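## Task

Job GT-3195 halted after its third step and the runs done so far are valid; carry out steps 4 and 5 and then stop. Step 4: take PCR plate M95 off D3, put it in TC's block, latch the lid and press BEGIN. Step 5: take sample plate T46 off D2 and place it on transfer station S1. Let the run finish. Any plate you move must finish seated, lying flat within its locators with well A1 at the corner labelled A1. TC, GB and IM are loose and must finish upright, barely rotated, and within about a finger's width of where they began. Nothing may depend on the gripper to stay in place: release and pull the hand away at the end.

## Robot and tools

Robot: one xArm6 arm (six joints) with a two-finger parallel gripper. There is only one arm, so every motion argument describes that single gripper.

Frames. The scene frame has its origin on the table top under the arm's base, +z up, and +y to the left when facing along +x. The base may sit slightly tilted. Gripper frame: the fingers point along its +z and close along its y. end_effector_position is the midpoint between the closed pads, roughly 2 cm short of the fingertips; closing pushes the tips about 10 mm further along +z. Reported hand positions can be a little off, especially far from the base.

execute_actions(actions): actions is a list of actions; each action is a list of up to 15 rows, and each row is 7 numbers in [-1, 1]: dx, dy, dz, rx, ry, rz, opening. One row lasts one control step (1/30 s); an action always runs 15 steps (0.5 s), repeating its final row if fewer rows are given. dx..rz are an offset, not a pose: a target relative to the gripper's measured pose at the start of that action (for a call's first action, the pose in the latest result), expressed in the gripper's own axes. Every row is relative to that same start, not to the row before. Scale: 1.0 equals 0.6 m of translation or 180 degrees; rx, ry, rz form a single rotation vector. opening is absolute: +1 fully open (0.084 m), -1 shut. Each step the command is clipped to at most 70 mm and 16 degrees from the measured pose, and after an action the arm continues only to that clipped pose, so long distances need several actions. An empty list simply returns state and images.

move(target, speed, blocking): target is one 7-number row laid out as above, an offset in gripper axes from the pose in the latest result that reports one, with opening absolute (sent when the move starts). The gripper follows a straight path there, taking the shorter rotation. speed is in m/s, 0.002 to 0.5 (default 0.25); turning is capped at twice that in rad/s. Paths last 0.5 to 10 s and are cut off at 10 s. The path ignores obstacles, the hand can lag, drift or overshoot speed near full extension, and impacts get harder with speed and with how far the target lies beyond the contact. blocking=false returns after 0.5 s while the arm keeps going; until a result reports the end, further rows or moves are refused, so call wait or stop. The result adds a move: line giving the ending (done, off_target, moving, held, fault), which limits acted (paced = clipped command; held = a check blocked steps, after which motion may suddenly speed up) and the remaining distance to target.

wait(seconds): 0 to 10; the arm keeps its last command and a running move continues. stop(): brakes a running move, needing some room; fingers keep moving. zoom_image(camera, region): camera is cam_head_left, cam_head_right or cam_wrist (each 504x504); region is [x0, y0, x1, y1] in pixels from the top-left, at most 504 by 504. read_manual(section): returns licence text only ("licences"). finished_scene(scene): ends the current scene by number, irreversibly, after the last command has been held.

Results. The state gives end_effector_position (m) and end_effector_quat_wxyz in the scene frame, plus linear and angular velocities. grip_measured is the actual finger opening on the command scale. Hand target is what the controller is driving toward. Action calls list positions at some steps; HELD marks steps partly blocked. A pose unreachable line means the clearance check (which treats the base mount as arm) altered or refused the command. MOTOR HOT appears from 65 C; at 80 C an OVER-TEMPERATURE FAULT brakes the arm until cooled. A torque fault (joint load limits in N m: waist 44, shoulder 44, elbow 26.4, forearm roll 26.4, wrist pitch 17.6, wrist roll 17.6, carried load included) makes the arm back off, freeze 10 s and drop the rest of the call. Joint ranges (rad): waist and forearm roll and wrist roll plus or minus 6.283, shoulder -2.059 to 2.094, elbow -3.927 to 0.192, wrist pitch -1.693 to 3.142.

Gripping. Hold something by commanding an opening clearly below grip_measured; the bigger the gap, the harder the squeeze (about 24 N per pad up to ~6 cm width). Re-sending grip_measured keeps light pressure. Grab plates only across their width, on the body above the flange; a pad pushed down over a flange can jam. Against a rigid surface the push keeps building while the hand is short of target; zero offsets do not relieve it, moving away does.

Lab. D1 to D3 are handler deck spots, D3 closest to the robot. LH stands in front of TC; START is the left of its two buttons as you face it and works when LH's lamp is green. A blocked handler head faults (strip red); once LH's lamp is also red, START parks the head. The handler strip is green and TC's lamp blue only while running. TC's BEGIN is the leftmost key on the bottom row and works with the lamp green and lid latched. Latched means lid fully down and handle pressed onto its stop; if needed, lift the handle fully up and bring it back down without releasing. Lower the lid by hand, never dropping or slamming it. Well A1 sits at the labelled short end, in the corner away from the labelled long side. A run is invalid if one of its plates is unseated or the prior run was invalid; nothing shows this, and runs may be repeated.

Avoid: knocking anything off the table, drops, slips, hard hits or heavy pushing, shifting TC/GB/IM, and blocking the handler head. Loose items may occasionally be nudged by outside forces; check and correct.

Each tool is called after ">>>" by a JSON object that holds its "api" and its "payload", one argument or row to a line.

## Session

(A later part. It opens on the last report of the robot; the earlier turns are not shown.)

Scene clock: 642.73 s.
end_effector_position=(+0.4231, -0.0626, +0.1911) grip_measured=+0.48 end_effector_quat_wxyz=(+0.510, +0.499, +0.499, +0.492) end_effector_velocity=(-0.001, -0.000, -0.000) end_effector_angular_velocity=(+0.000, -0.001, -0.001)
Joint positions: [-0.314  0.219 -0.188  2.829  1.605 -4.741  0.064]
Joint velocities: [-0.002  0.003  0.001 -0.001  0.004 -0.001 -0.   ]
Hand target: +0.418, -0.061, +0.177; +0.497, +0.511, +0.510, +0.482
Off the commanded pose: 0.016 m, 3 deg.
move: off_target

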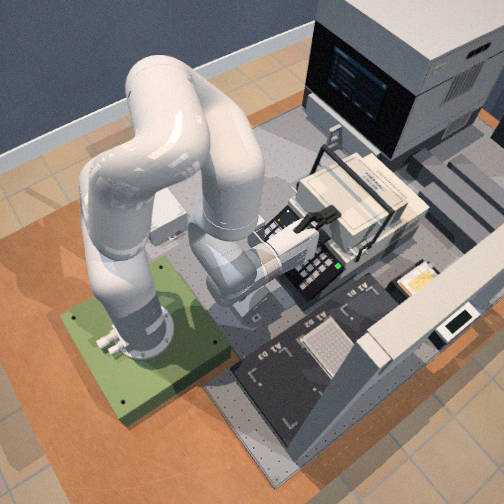

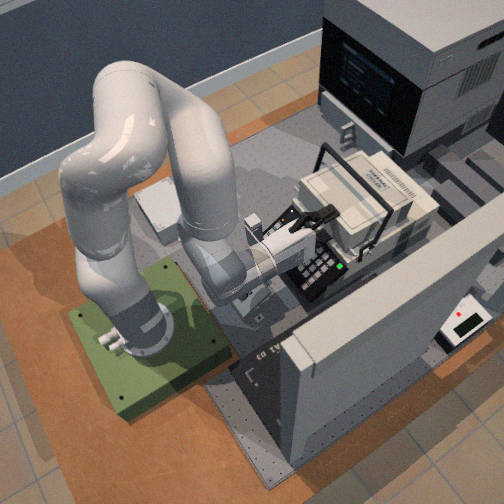

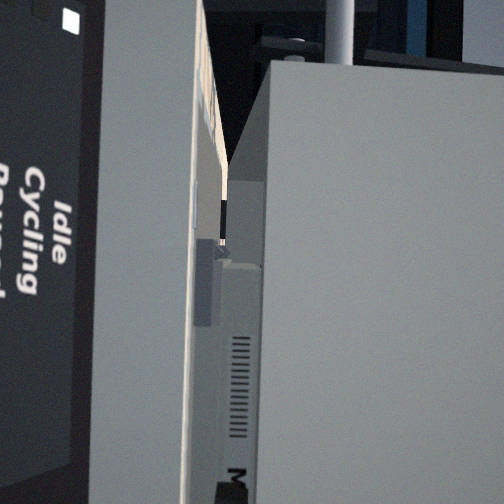

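>>> {"api": "execute_actions", "payload": {
  "actions": [
    [[0,0.004,0,0,0,0,0.6]],
    [[0,0,0,0,0,0,0.6]]
  ]
}}

>>> {"api": "move", "payload": {
  "target": [0,0,-0.04,0,0,0,0.6],
  "speed": 0.004
}}

Scene clock: 650.97 s.
end_effector_position=(+0.4233, -0.0629, +0.1951) grip_measured=+0.59 end_effector_quat_wxyz=(+0.512, +0.497, +0.497, +0.493) end_effector_velocity=(+0.000, +0.000, +0.001) end_effector_angular_velocity=(-0.001, -0.000, +0.000)
Joint positions: [-0.313  0.205 -0.184  2.831  1.603 -4.738  0.068]
Joint velocities: [ 0.    -0.003  0.001 -0.    -0.002 -0.001  0.   ]
Hand target: +0.423, -0.063, +0.195; +0.512, +0.498, +0.497, +0.493
Off the commanded pose: 0.000 m, 0 deg.
Step readings (end_effector_position; steps 1 to 15: 1st action; 16 to 30: 2nd action):
0: (+0.4231, -0.0626, +0.1911)
1: (+0.4233, -0.0626, +0.1917)
2: (+0.4237, -0.0626, +0.1934)
4: (+0.4234, -0.0629, +0.1947)
8: (+0.4231, -0.0630, +0.1948)
15: (+0.4232, -0.0629, +0.1948)
16: (+0.4233, -0.0629, +0.1949)
17: (+0.4232, -0.0629, +0.1950)
19: (+0.4232, -0.0629, +0.1950)
23: (+0.4232, -0.0629, +0.1951)
30: end_effector_position above

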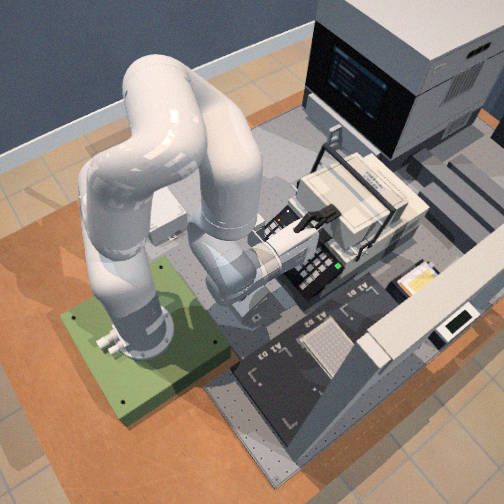

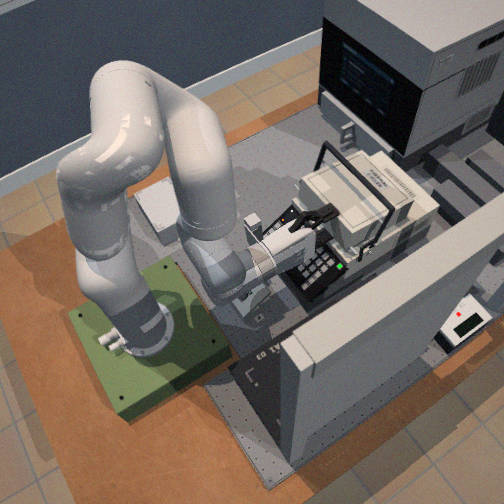

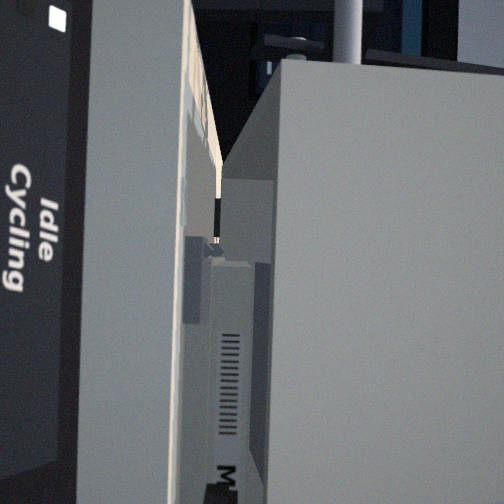

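Scene clock: 657.20 s.
end_effector_position=(+0.3993, -0.0625, +0.1948) grip_measured=+0.60 end_effector_quat_wxyz=(+0.512, +0.497, +0.497, +0.493) end_effector_velocity=(-0.001, -0.000, -0.001) end_effector_angular_velocity=(+0.000, +0.001, -0.001)
Joint positions: [-0.367  0.182 -0.114  2.776  1.646 -4.756  0.069]
Joint velocities: [-0.002  0.001  0.001 -0.001  0.001 -0.001  0.   ]
Hand target: +0.399, -0.062, +0.195; +0.512, +0.497, +0.497, +0.493
Off the commanded pose: 0.000 m, 0 deg.
move: done

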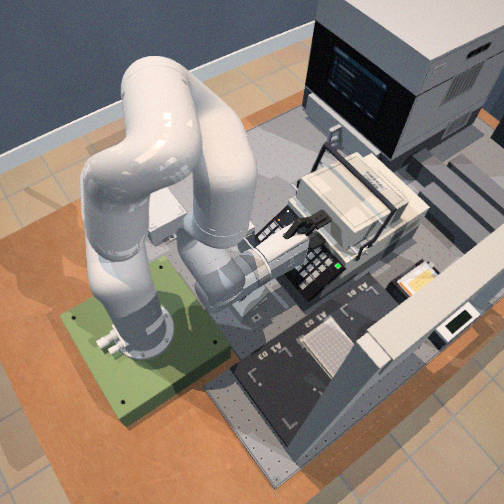

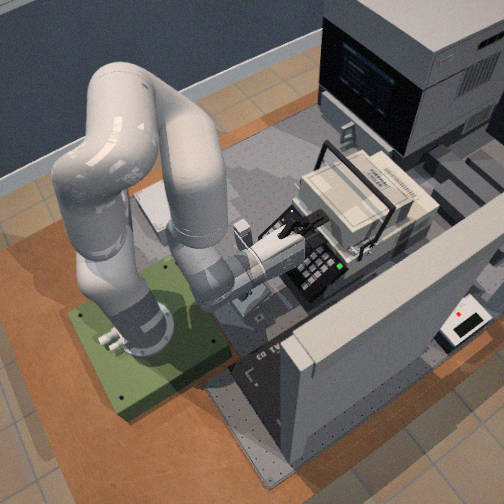

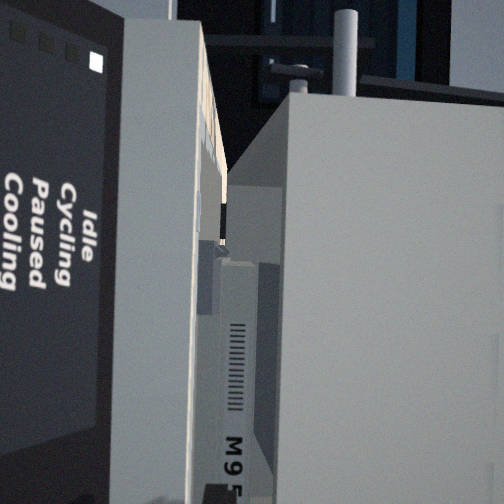

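>>> {"api": "move", "payload": {
  "target": [0,-0.045,0.004,0.05,0,0,0.6],
  "speed": 0.005
}}

Scene clock: 670.70 s.
end_effector_position=(+0.4010, -0.0628, +0.1777) grip_measured=+0.60 end_effector_quat_wxyz=(+0.487, +0.522, +0.521, +0.468) end_effector_velocity=(-0.001, +0.000, -0.001) end_effector_angular_velocity=(+0.001, +0.004, +0.000)
Joint positions: [-0.336  0.141 -0.132  2.811  1.492 -4.735  0.069]
Joint velocities: [ 0.001  0.001  0.001  0.    -0.001 -0.    -0.   ]
Hand target: +0.401, -0.063, +0.178; +0.487, +0.522, +0.521, +0.468
Off the commanded pose: 0.010 m, 3 deg.
move: off_target (path cut at 10 s)

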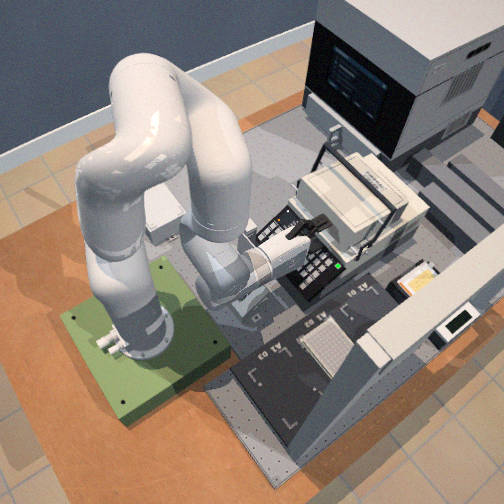

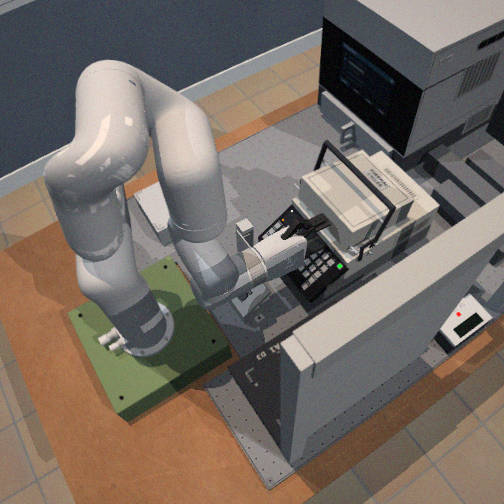

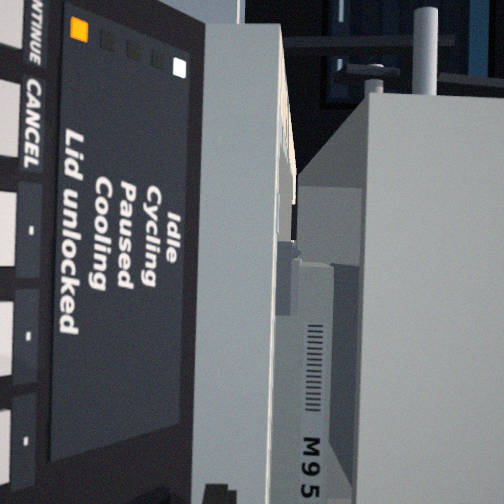

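>>> {"api": "move", "payload": {
  "target": [0,0.03,-0.06,0,0,0,1],
  "speed": 0.02
}}

>>> {"api": "move", "payload": {
  "target": [0,0.22,0.1,0.45,0,0,-0.2],
  "speed": 0.1
}}

Scene clock: 678.53 s.
end_effector_position=(+0.3668, -0.0618, +0.1987) grip_measured=+1.00 end_effector_quat_wxyz=(+0.487, +0.522, +0.521, +0.468) end_effector_velocity=(-0.001, +0.000, -0.000) end_effector_angular_velocity=(+0.001, +0.003, +0.001)
Joint positions: [-0.399 -0.076  0.002  2.744  1.415 -4.703  0.084]
Joint velocities: [-0.001 -0.005  0.003 -0.002 -0.005  0.002  0.   ]
Hand target: +0.367, -0.062, +0.199; +0.487, +0.522, +0.521, +0.468
Off the commanded pose: 0.000 m, 0 deg.
move: done

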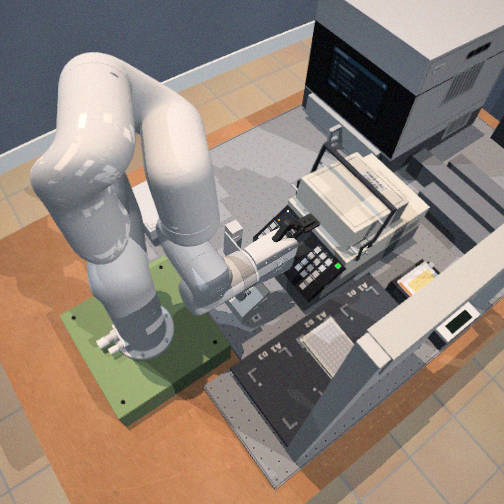

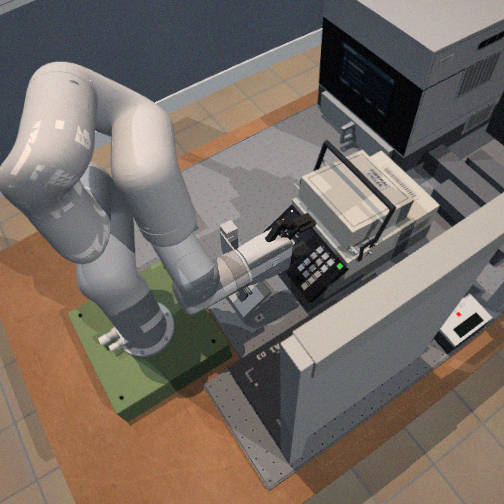

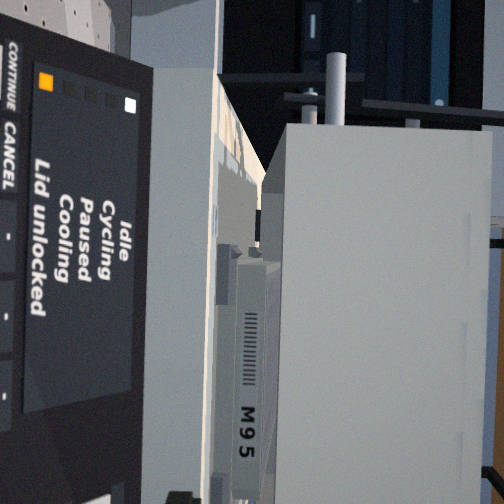

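Scene clock: 685.93 s.
end_effector_position=(+0.4377, -0.0603, +0.3255) grip_measured=-0.22 end_effector_quat_wxyz=(+0.031, +0.714, +0.699, +0.018) end_effector_velocity=(+0.000, -0.001, +0.002) end_effector_angular_velocity=(-0.000, +0.004, -0.001)
Joint positions: [-0.112  0.352 -1.668  3.128 -1.244 -4.817  0.035]
Joint velocities: [-0.001  0.005 -0.013 -0.001 -0.012 -0.    -0.   ]
Hand target: +0.438, -0.060, +0.326; +0.031, +0.714, +0.700, +0.017
Off the commanded pose: 0.001 m, 0 deg.
move: done

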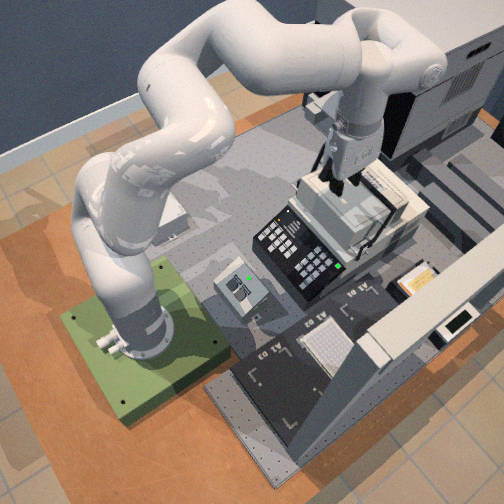

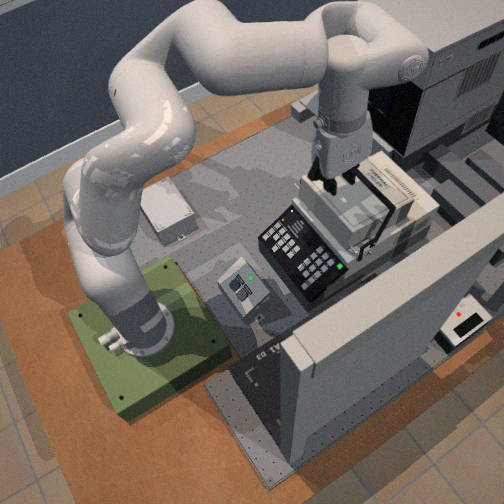

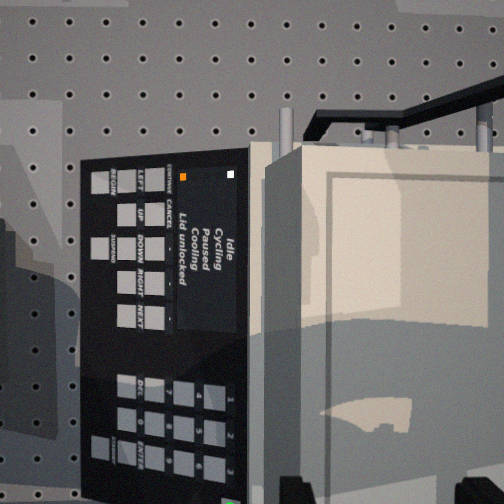

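>>> {"api": "move", "payload": {
  "target": [0,0.08,-0.05,0.022,0,0,-0.2],
  "speed": 0.05
}}

Scene clock: 693.73 s.
end_effector_position=(+0.4833, -0.0605, +0.3589) grip_measured=-0.22 end_effector_quat_wxyz=(+0.007, +0.714, +0.700, -0.006) end_effector_velocity=(+0.001, -0.000, +0.003) end_effector_angular_velocity=(+0.000, +0.002, +0.000)
Joint positions: [-0.097  0.674 -2.244  3.122 -1.566 -4.805  0.035]
Joint velocities: [ 0.     0.014 -0.031 -0.    -0.019 -0.001 -0.   ]
Hand target: +0.483, -0.060, +0.359; +0.007, +0.714, +0.700, -0.007
Off the commanded pose: 0.000 m, 0 deg.
move: done

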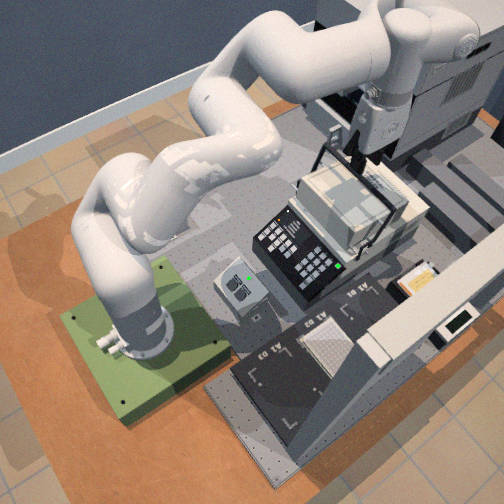

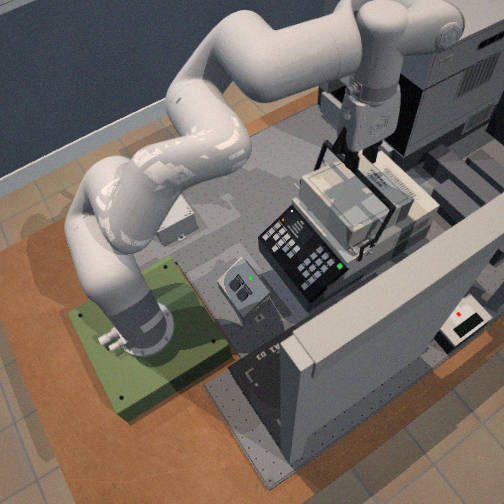

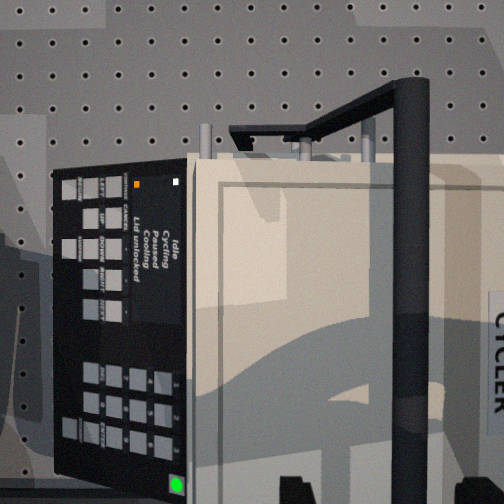

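>>> {"api": "move", "payload": {
  "target": [0,0.02,0.05,0,0,0,-0.2],
  "speed": 0.02
}}

Scene clock: 700.23 s.
end_effector_position=(+0.4953, -0.0613, +0.3290) grip_measured=-0.22 end_effector_quat_wxyz=(+0.007, +0.714, +0.700, -0.006) end_effector_velocity=(+0.001, +0.001, +0.001) end_effector_angular_velocity=(-0.000, -0.005, +0.003)
Joint positions: [-0.096  0.718 -2.231  3.121 -1.509 -4.803  0.035]
Joint velocities: [ 0.002 -0.002 -0.002  0.     0.001 -0.001 -0.   ]
Hand target: +0.495, -0.061, +0.329; +0.007, +0.714, +0.700, -0.006
Off the commanded pose: 0.000 m, 0 deg.
move: done

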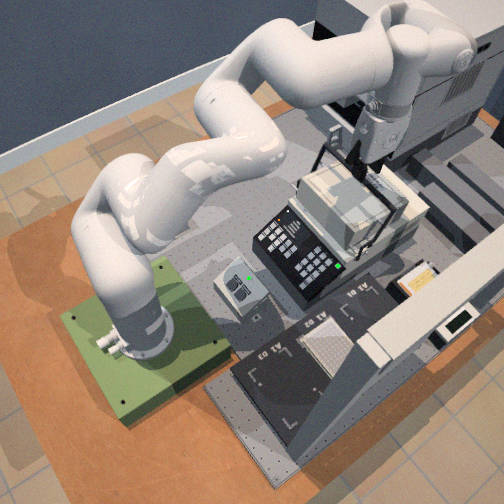

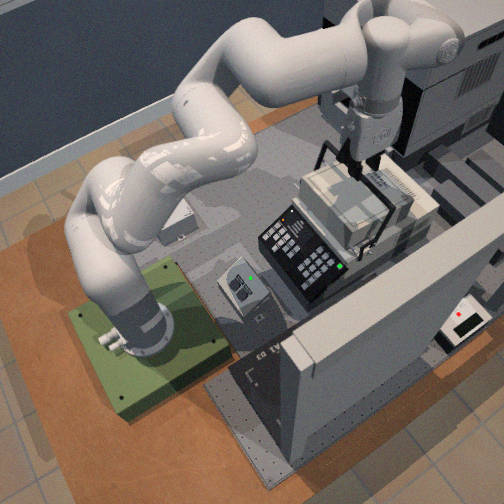

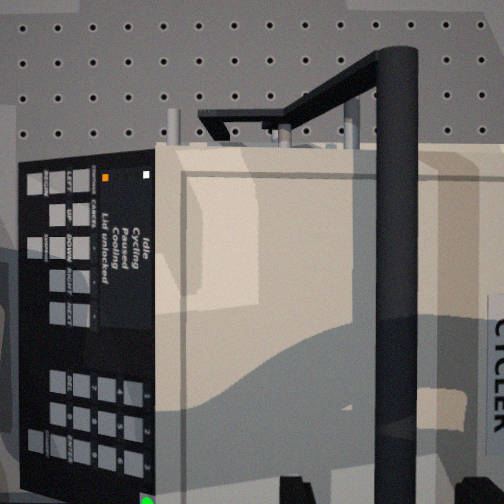

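>>> {"api": "move", "payload": {
  "target": [0,0.004,0.063,0,0,0,-0.2],
  "speed": 0.015
}}

>>> {"api": "execute_actions", "payload": {
  "actions": [
    [[0,0,0,0,0,0,-1]],
    [[0,0,0,0,0,0,-1]],
    [[0,0,0,0,0,0,-1]]
  ]
}}

Scene clock: 705.77 s.
end_effector_position=(+0.4978, -0.0621, +0.2912) grip_measured=-0.22 end_effector_quat_wxyz=(+0.007, +0.714, +0.700, -0.006) end_effector_velocity=(+0.001, +0.000, +0.001) end_effector_angular_velocity=(-0.001, -0.005, -0.001)
Joint positions: [-0.096  0.709 -2.107  3.121 -1.395 -4.801  0.035]
Joint velocities: [ 0.    -0.002  0.001  0.     0.003  0.001 -0.   ]
Hand target: +0.498, -0.062, +0.291; +0.007, +0.714, +0.700, -0.006
Off the commanded pose: 0.000 m, 0 deg.
move: done

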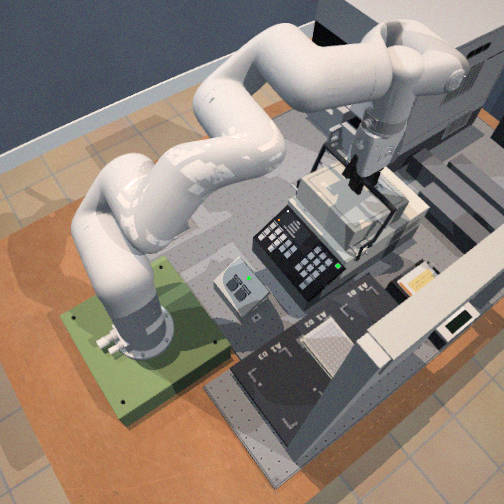

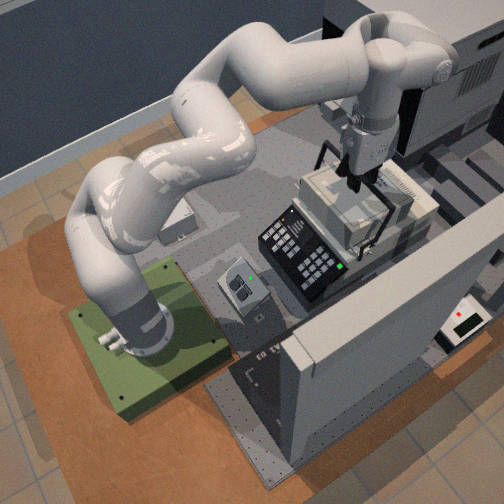

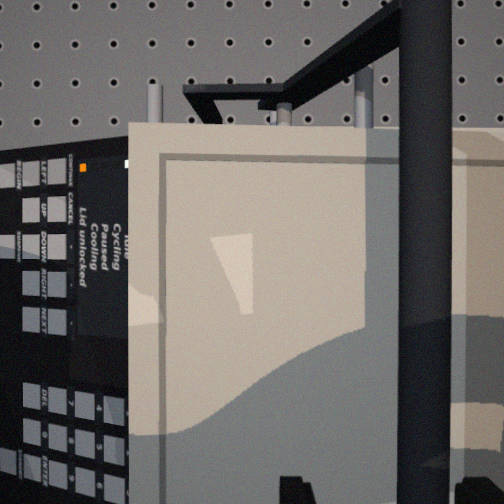

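Scene clock: 707.27 s.
end_effector_position=(+0.4979, -0.0621, +0.2916) grip_measured=-0.74 end_effector_quat_wxyz=(+0.007, +0.714, +0.700, -0.006) end_effector_velocity=(-0.001, +0.000, -0.000) end_effector_angular_velocity=(+0.000, +0.002, +0.000)
Joint positions: [-0.096  0.709 -2.108  3.121 -1.395 -4.801  0.011]
Joint velocities: [ 0.    -0.001  0.003  0.    -0.     0.     0.   ]
Hand target: +0.498, -0.062, +0.292; +0.007, +0.714, +0.700, -0.006
Off the commanded pose: 0.000 m, 0 deg.
Step readings (end_effector_position; steps 1 to 15: 1st action; 16 to 30: 2nd action; 31 to 45: 3rd action):
0: (+0.4978, -0.0621, +0.2912)
1: (+0.4979, -0.0621, +0.2912)
2: (+0.4980, -0.0621, +0.2914)
4: (+0.4982, -0.0621, +0.2918)
8: (+0.4981, -0.0621, +0.2917)
15: (+0.4979, -0.0621, +0.2916)
16: (+0.4979, -0.0621, +0.2916)
17: (+0.4979, -0.0621, +0.2916)
19: (+0.4979, -0.0621, +0.2916)
23: (+0.4979, -0.0621, +0.2916)
30: (+0.4979, -0.0621, +0.2916)
31: (+0.4979, -0.0621, +0.2916)
32: (+0.4979, -0.0621, +0.2916)
34: (+0.4979, -0.0621, +0.2916)
38: (+0.4979, -0.0621, +0.2916)
45: end_effector_position above

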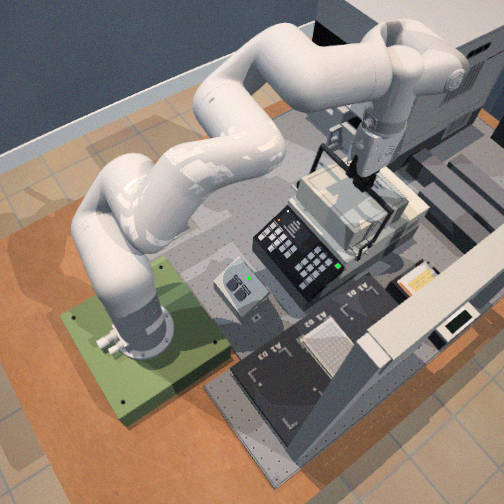

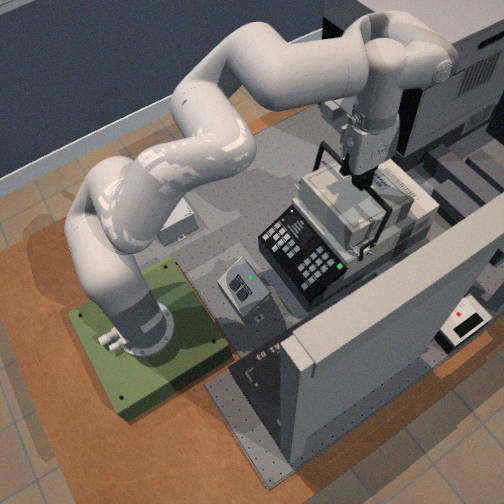

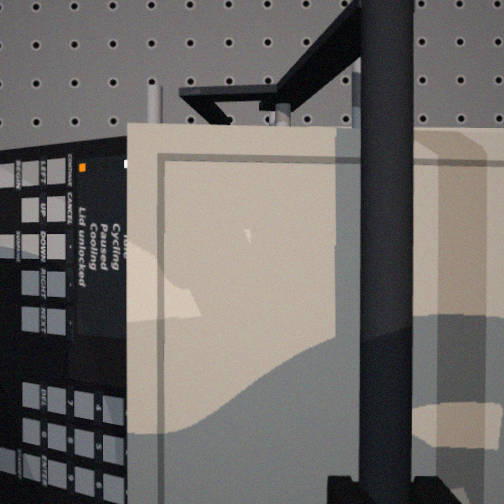

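>>> {"api": "move", "payload": {
  "target": [0,-0.105,0.014,0,0,0,-1],
  "speed": 0.012
}}

>>> {"api": "move", "payload": {
  "target": [0,-0.055,0.055,0,0,0,-1],
  "speed": 0.012
}}

Scene clock: 717.97 s.
end_effector_position=(+0.4383, -0.0611, +0.2813) grip_measured=-0.74 end_effector_quat_wxyz=(+0.012, +0.714, +0.700, -0.002) end_effector_velocity=(+0.000, -0.001, +0.001) end_effector_angular_velocity=(-0.001, -0.009, +0.000)
Joint positions: [-0.109  0.426 -1.638  3.121 -1.196 -4.81   0.012]
Joint velocities: [-0.001 -0.007  0.007 -0.     0.008 -0.001 -0.   ]
Hand target: +0.435, -0.061, +0.283; +0.007, +0.714, +0.700, -0.006
Off the commanded pose: 0.004 m, 1 deg.
move: off_target

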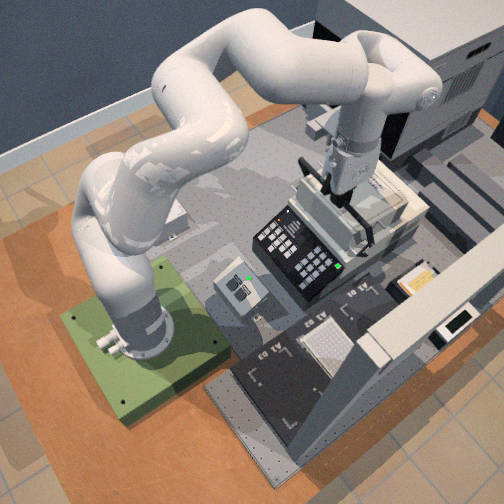

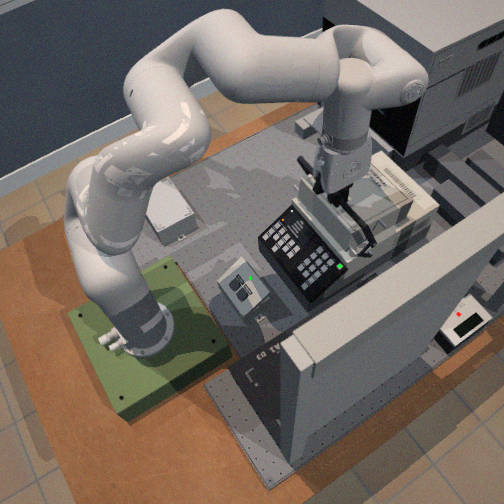

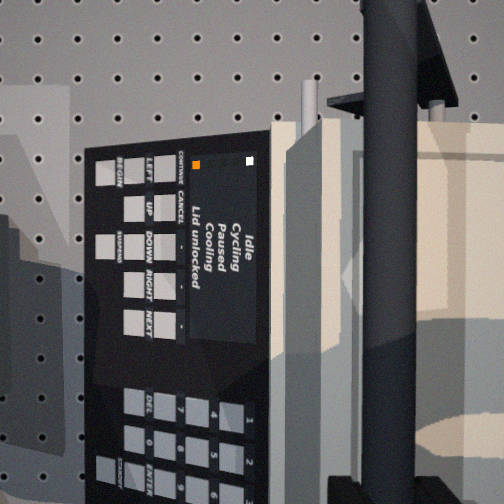

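Scene clock: 722.07 s.
end_effector_position=(+0.4062, -0.0611, +0.2477) grip_measured=-0.74 end_effector_quat_wxyz=(+0.012, +0.714, +0.700, -0.002) end_effector_velocity=(+0.000, -0.000, +0.000) end_effector_angular_velocity=(-0.000, -0.002, -0.001)
Joint positions: [-0.119  0.335 -1.409  3.12  -1.056 -4.816  0.011]
Joint velocities: [-0.001 -0.002  0.002  0.     0.002  0.001  0.   ]
Hand target: +0.406, -0.061, +0.248; +0.012, +0.714, +0.700, -0.002
Off the commanded pose: 0.001 m, 0 deg.
move: done

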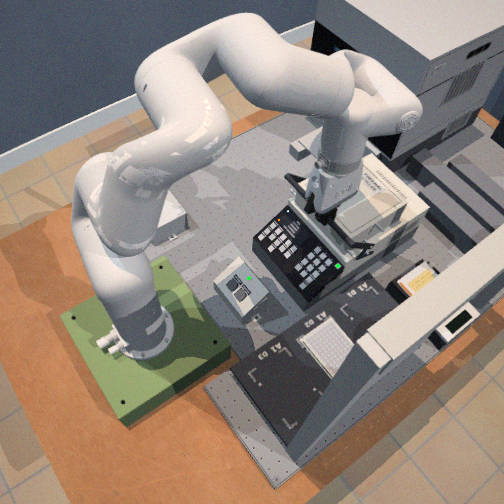

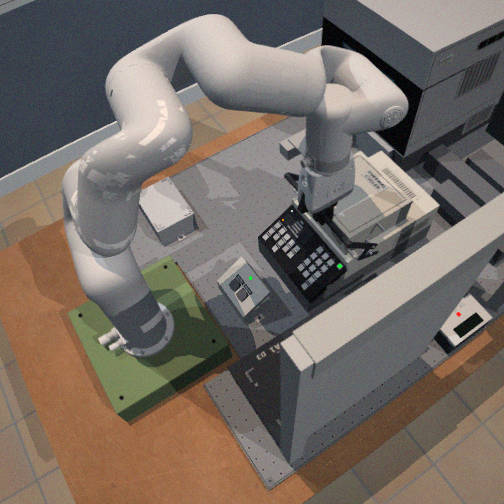

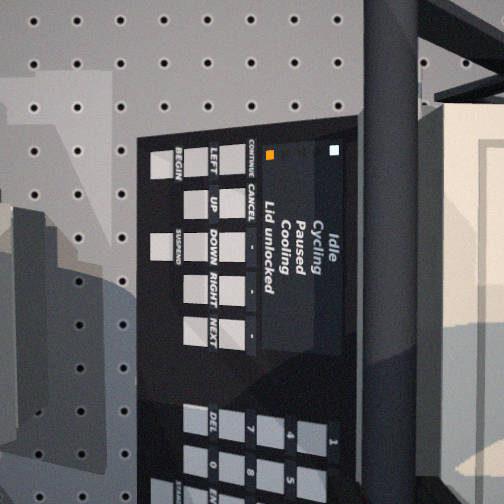

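>>> {"api": "execute_actions", "payload": {
  "actions": []
}}

Scene clock: 746.23 s.
end_effector_position=(+0.4058, -0.0612, +0.2478) grip_measured=-0.74 end_effector_quat_wxyz=(+0.012, +0.714, +0.700, -0.002) end_effector_velocity=(-0.000, +0.000, -0.000) end_effector_angular_velocity=(+0.000, +0.000, -0.000)
Joint positions: [-0.119  0.335 -1.409  3.119 -1.057 -4.816  0.011]
Joint velocities: [0. 0. 0. 0. 0. 0. 0.]
Hand target: +0.406, -0.061, +0.248; +0.012, +0.714, +0.700, -0.002
Off the commanded pose: 0.000 m, 0 deg.

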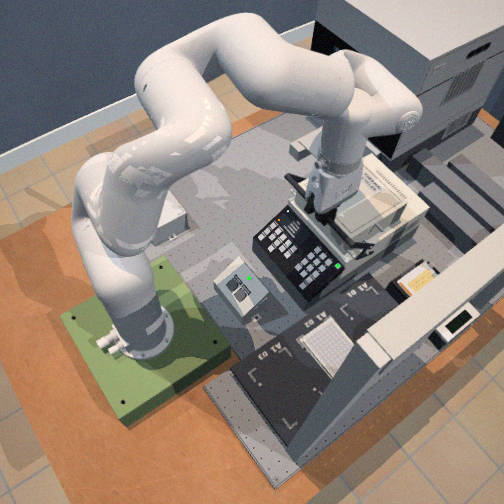

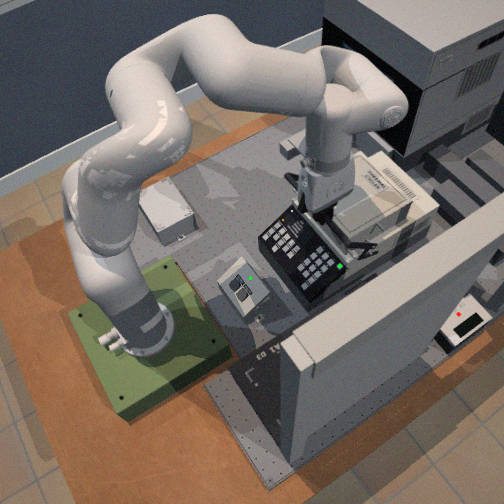

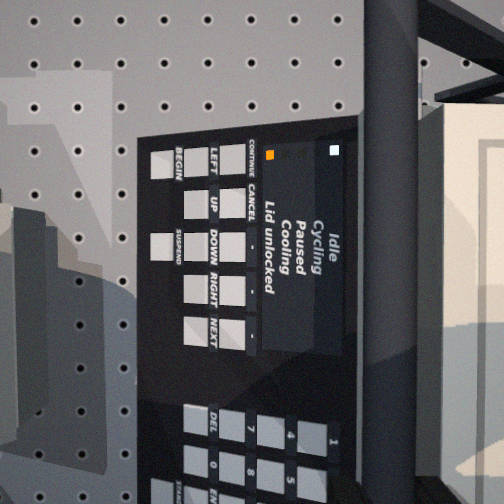

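>>> {"api": "move", "payload": {
  "target": [0,-0.02,0.04,0,0,0,-1],
  "speed": 0.012
}}

>>> {"api": "move", "payload": {
  "target": [0,-0.006,0.035,0,0,0,-1],
  "speed": 0.012
}}

Scene clock: 752.93 s.
end_effector_position=(+0.3924, -0.0612, +0.2239) grip_measured=-0.74 end_effector_quat_wxyz=(+0.009, +0.714, +0.700, -0.005) end_effector_velocity=(+0.000, -0.000, +0.001) end_effector_angular_velocity=(-0.001, -0.003, +0.000)
Joint positions: [-0.123  0.323 -1.319  3.118 -0.987 -4.819  0.011]
Joint velocities: [-0.    -0.003  0.001 -0.     0.002 -0.    -0.   ]
Hand target: +0.394, -0.061, +0.224; +0.012, +0.714, +0.700, -0.002
Off the commanded pose: 0.002 m, 0 deg.
move: done

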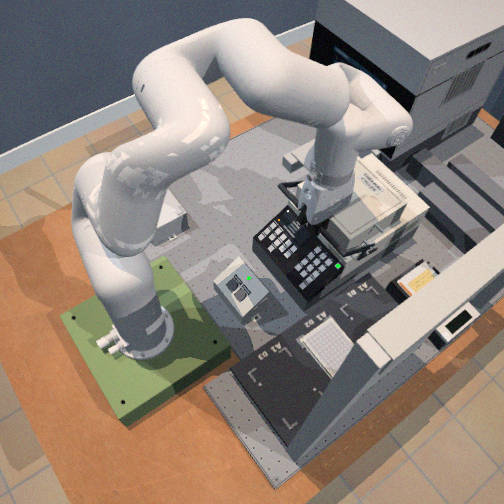

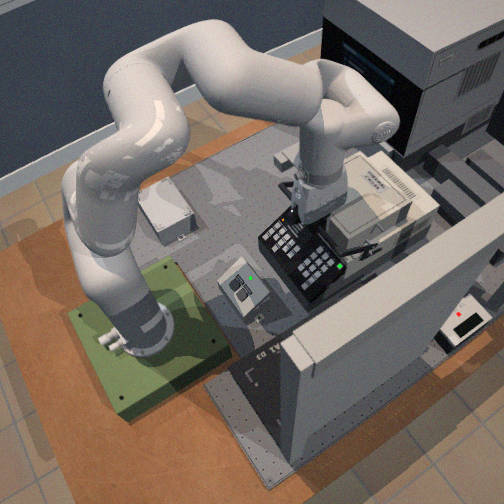

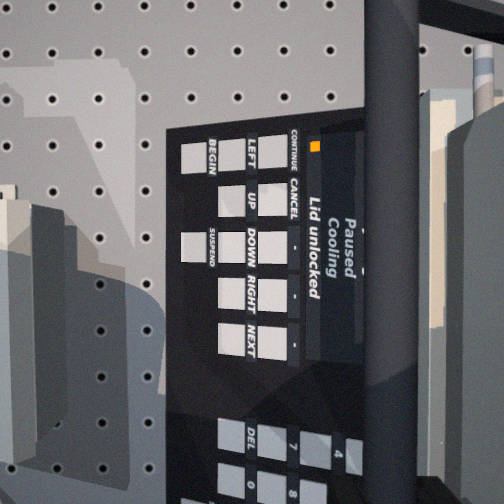

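Scene clock: 754.93 s.
end_effector_position=(+0.3851, -0.0611, +0.2038) grip_measured=-0.74 end_effector_quat_wxyz=(+0.003, +0.714, +0.700, -0.009) end_effector_velocity=(+0.001, +0.000, +0.001) end_effector_angular_velocity=(-0.001, -0.004, +0.000)
Joint positions: [-0.125  0.34  -1.277  3.117 -0.943 -4.819  0.011]
Joint velocities: [ 0.001 -0.002 -0.001  0.     0.001  0.001 -0.   ]
Hand target: +0.389, -0.062, +0.203; +0.009, +0.714, +0.700, -0.005
Off the commanded pose: 0.004 m, 1 deg.
move: off_target

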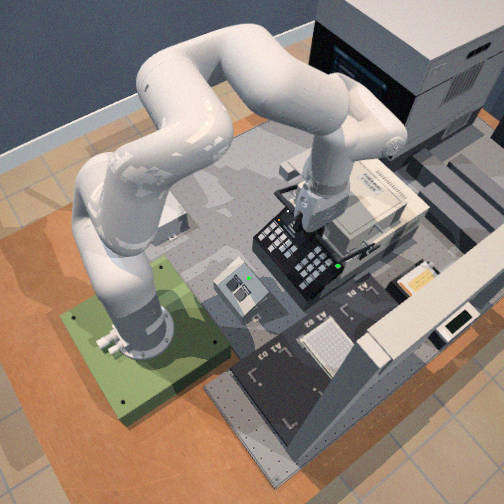

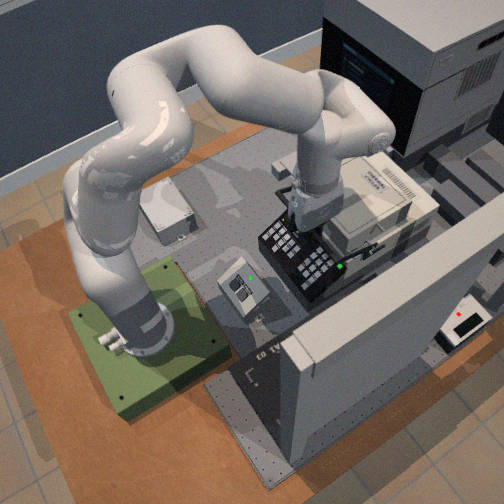

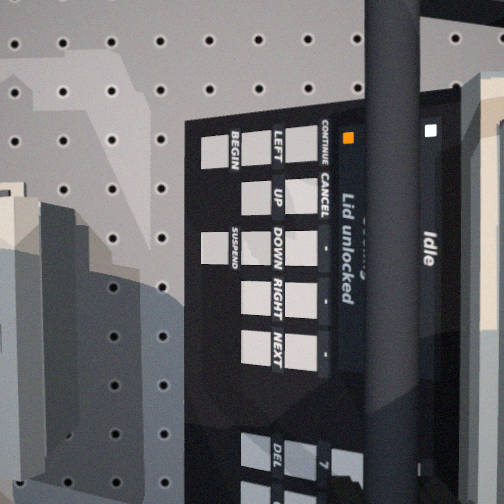

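>>> {"api": "move", "payload": {
  "target": [0,0,0.035,0,0,0,-1],
  "speed": 0.012
}}

Scene clock: 759.10 s.
end_effector_position=(+0.3820, -0.0609, +0.1838) grip_measured=-0.74 end_effector_quat_wxyz=(-0.002, +0.714, +0.700, -0.013) end_effector_velocity=(+0.000, +0.000, -0.001) end_effector_angular_velocity=(-0.000, -0.001, +0.001)
Joint positions: [-0.126  0.37  -1.256  3.117 -0.904 -4.818  0.012]
Joint velocities: [ 0.001  0.001  0.001 -0.     0.003  0.     0.   ]
Hand target: +0.385, -0.062, +0.183; +0.003, +0.714, +0.700, -0.009
Off the commanded pose: 0.003 m, 1 deg.
move: done

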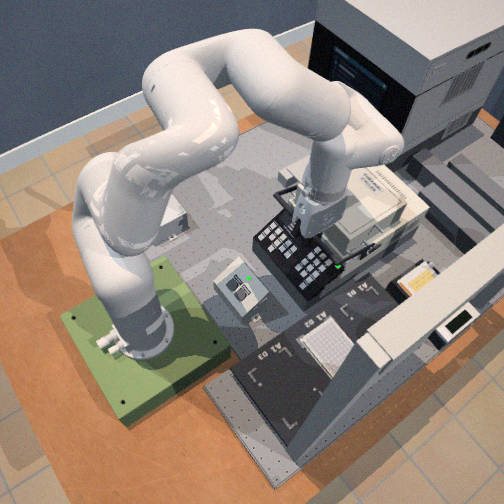

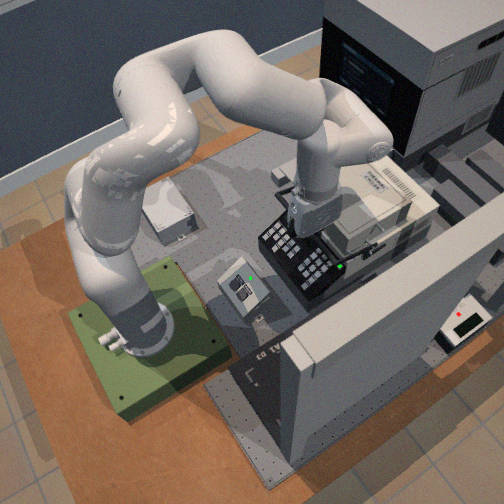

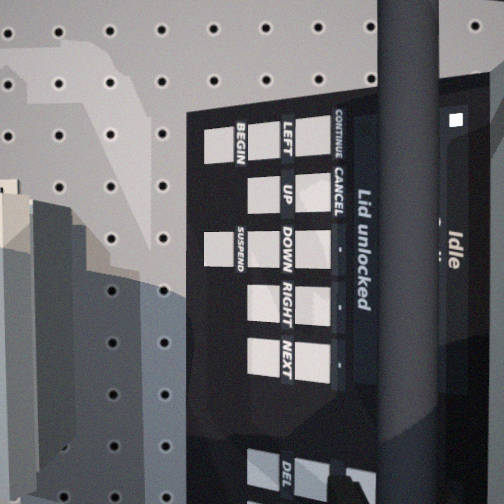

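>>> {"api": "move", "payload": {
  "target": [0,0.002,0.03,0,0,0,-1],
  "speed": 0.01
}}

Scene clock: 763.03 s.
end_effector_position=(+0.3813, -0.0611, +0.1756) grip_measured=-0.74 end_effector_quat_wxyz=(-0.002, +0.715, +0.699, -0.013) end_effector_velocity=(+0.000, +0.000, +0.001) end_effector_angular_velocity=(-0.001, -0.004, +0.001)
Joint positions: [-0.126  0.381 -1.246  3.116 -0.883 -4.817  0.012]
Joint velocities: [ 0.001 -0.003  0.002 -0.     0.003  0.     0.   ]
Hand target: +0.383, -0.061, +0.166; -0.002, +0.714, +0.700, -0.013
Off the commanded pose: 0.010 m, 0 deg.
move: off_target

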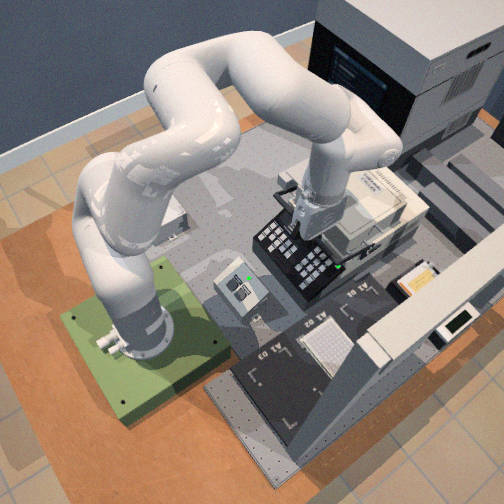

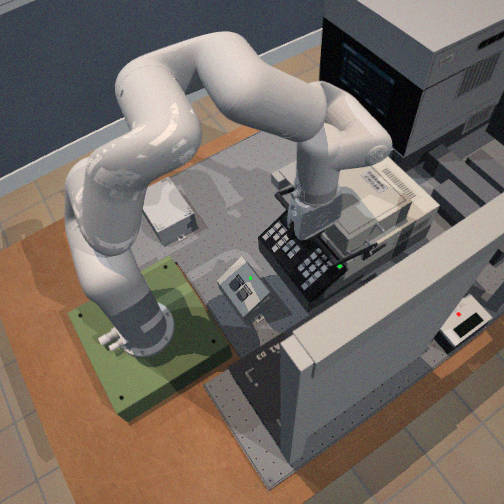

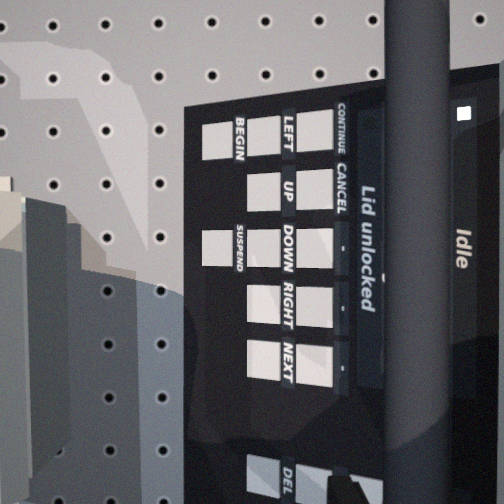

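>>> {"api": "execute_actions", "payload": {
  "actions": [
    [[0,0,-0.002,0,0,0,-1]],
    [[0,0,0,0,0,0,-0.2]],
    [[0,0,-0.06,0,0,0,-0.2]],
    [[0,-0.04,-0.04,0,0,0,-1]]
  ]
}}

Scene clock: 767.27 s.
end_effector_position=(+0.3531, -0.0591, +0.2374) grip_measured=-1.00 end_effector_quat_wxyz=(-0.012, +0.714, +0.699, -0.021) end_effector_velocity=(+0.001, -0.000, +0.003) end_effector_angular_velocity=(-0.001, -0.007, -0.001)
Joint positions: [-0.132  0.227 -1.214  3.117 -1.03  -4.826  0.   ]
Joint velocities: [-0.001 -0.006 -0.002  0.    -0.001  0.     0.   ]
Hand target: +0.353, -0.059, +0.238; -0.011, +0.715, +0.699, -0.021
Off the commanded pose: 0.000 m, 0 deg.
Step readings (end_effector_position; steps 1 to 15: 1st action; 16 to 30: 2nd action; 31 to 45: 3rd action; 46 to 60: 4th action):
0: (+0.3814, -0.0611, +0.1756)
1: (+0.3813, -0.0611, +0.1759)
2: (+0.3811, -0.0610, +0.1766)
4: (+0.3810, -0.0609, +0.1771)
8: (+0.3810, -0.0610, +0.1770)
15: (+0.3811, -0.0610, +0.1770)
16: (+0.3811, -0.0610, +0.1770)
17: (+0.3799, -0.0609, +0.1770)
19: (+0.3778, -0.0608, +0.1771)
23: (+0.3755, -0.0608, +0.1774)
30: (+0.3746, -0.0606, +0.1777)
31: (+0.3746, -0.0606, +0.1780)
32: (+0.3746, -0.0603, +0.1797)
34: (+0.3767, -0.0591, +0.1919)
38: (+0.3788, -0.0595, +0.2116)
45: (+0.3761, -0.0599, +0.2128)
46: (+0.3759, -0.0599, +0.2131)
47: (+0.3736, -0.0598, +0.2144)
49: (+0.3636, -0.0594, +0.2244)
53: (+0.3550, -0.0593, +0.2374)
60: end_effector_position above

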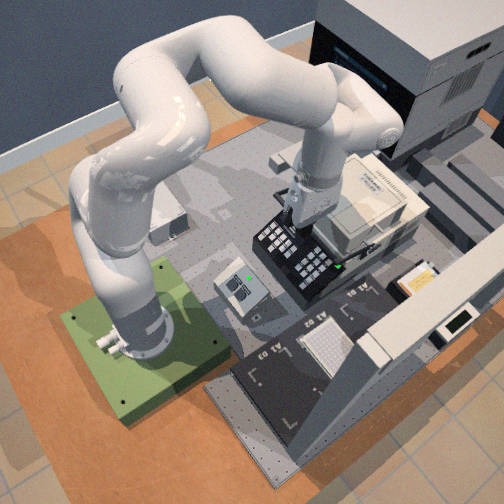

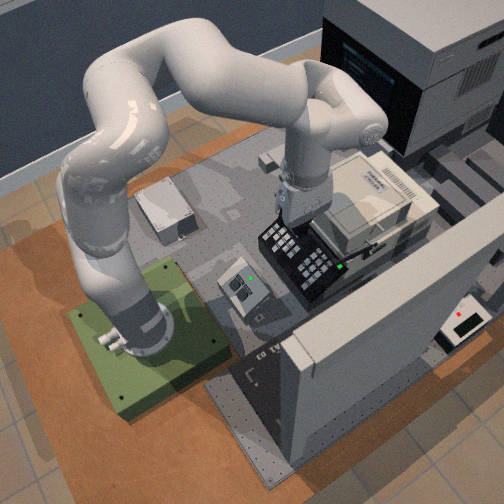

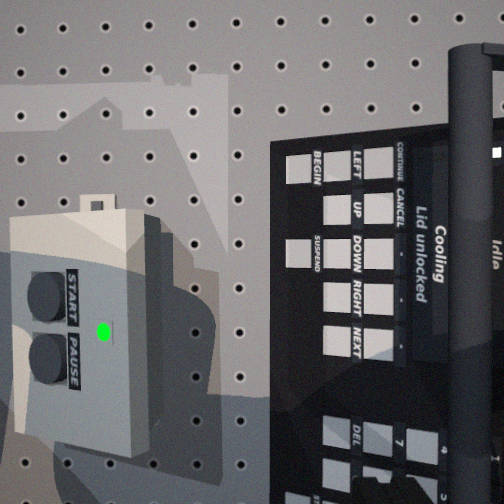

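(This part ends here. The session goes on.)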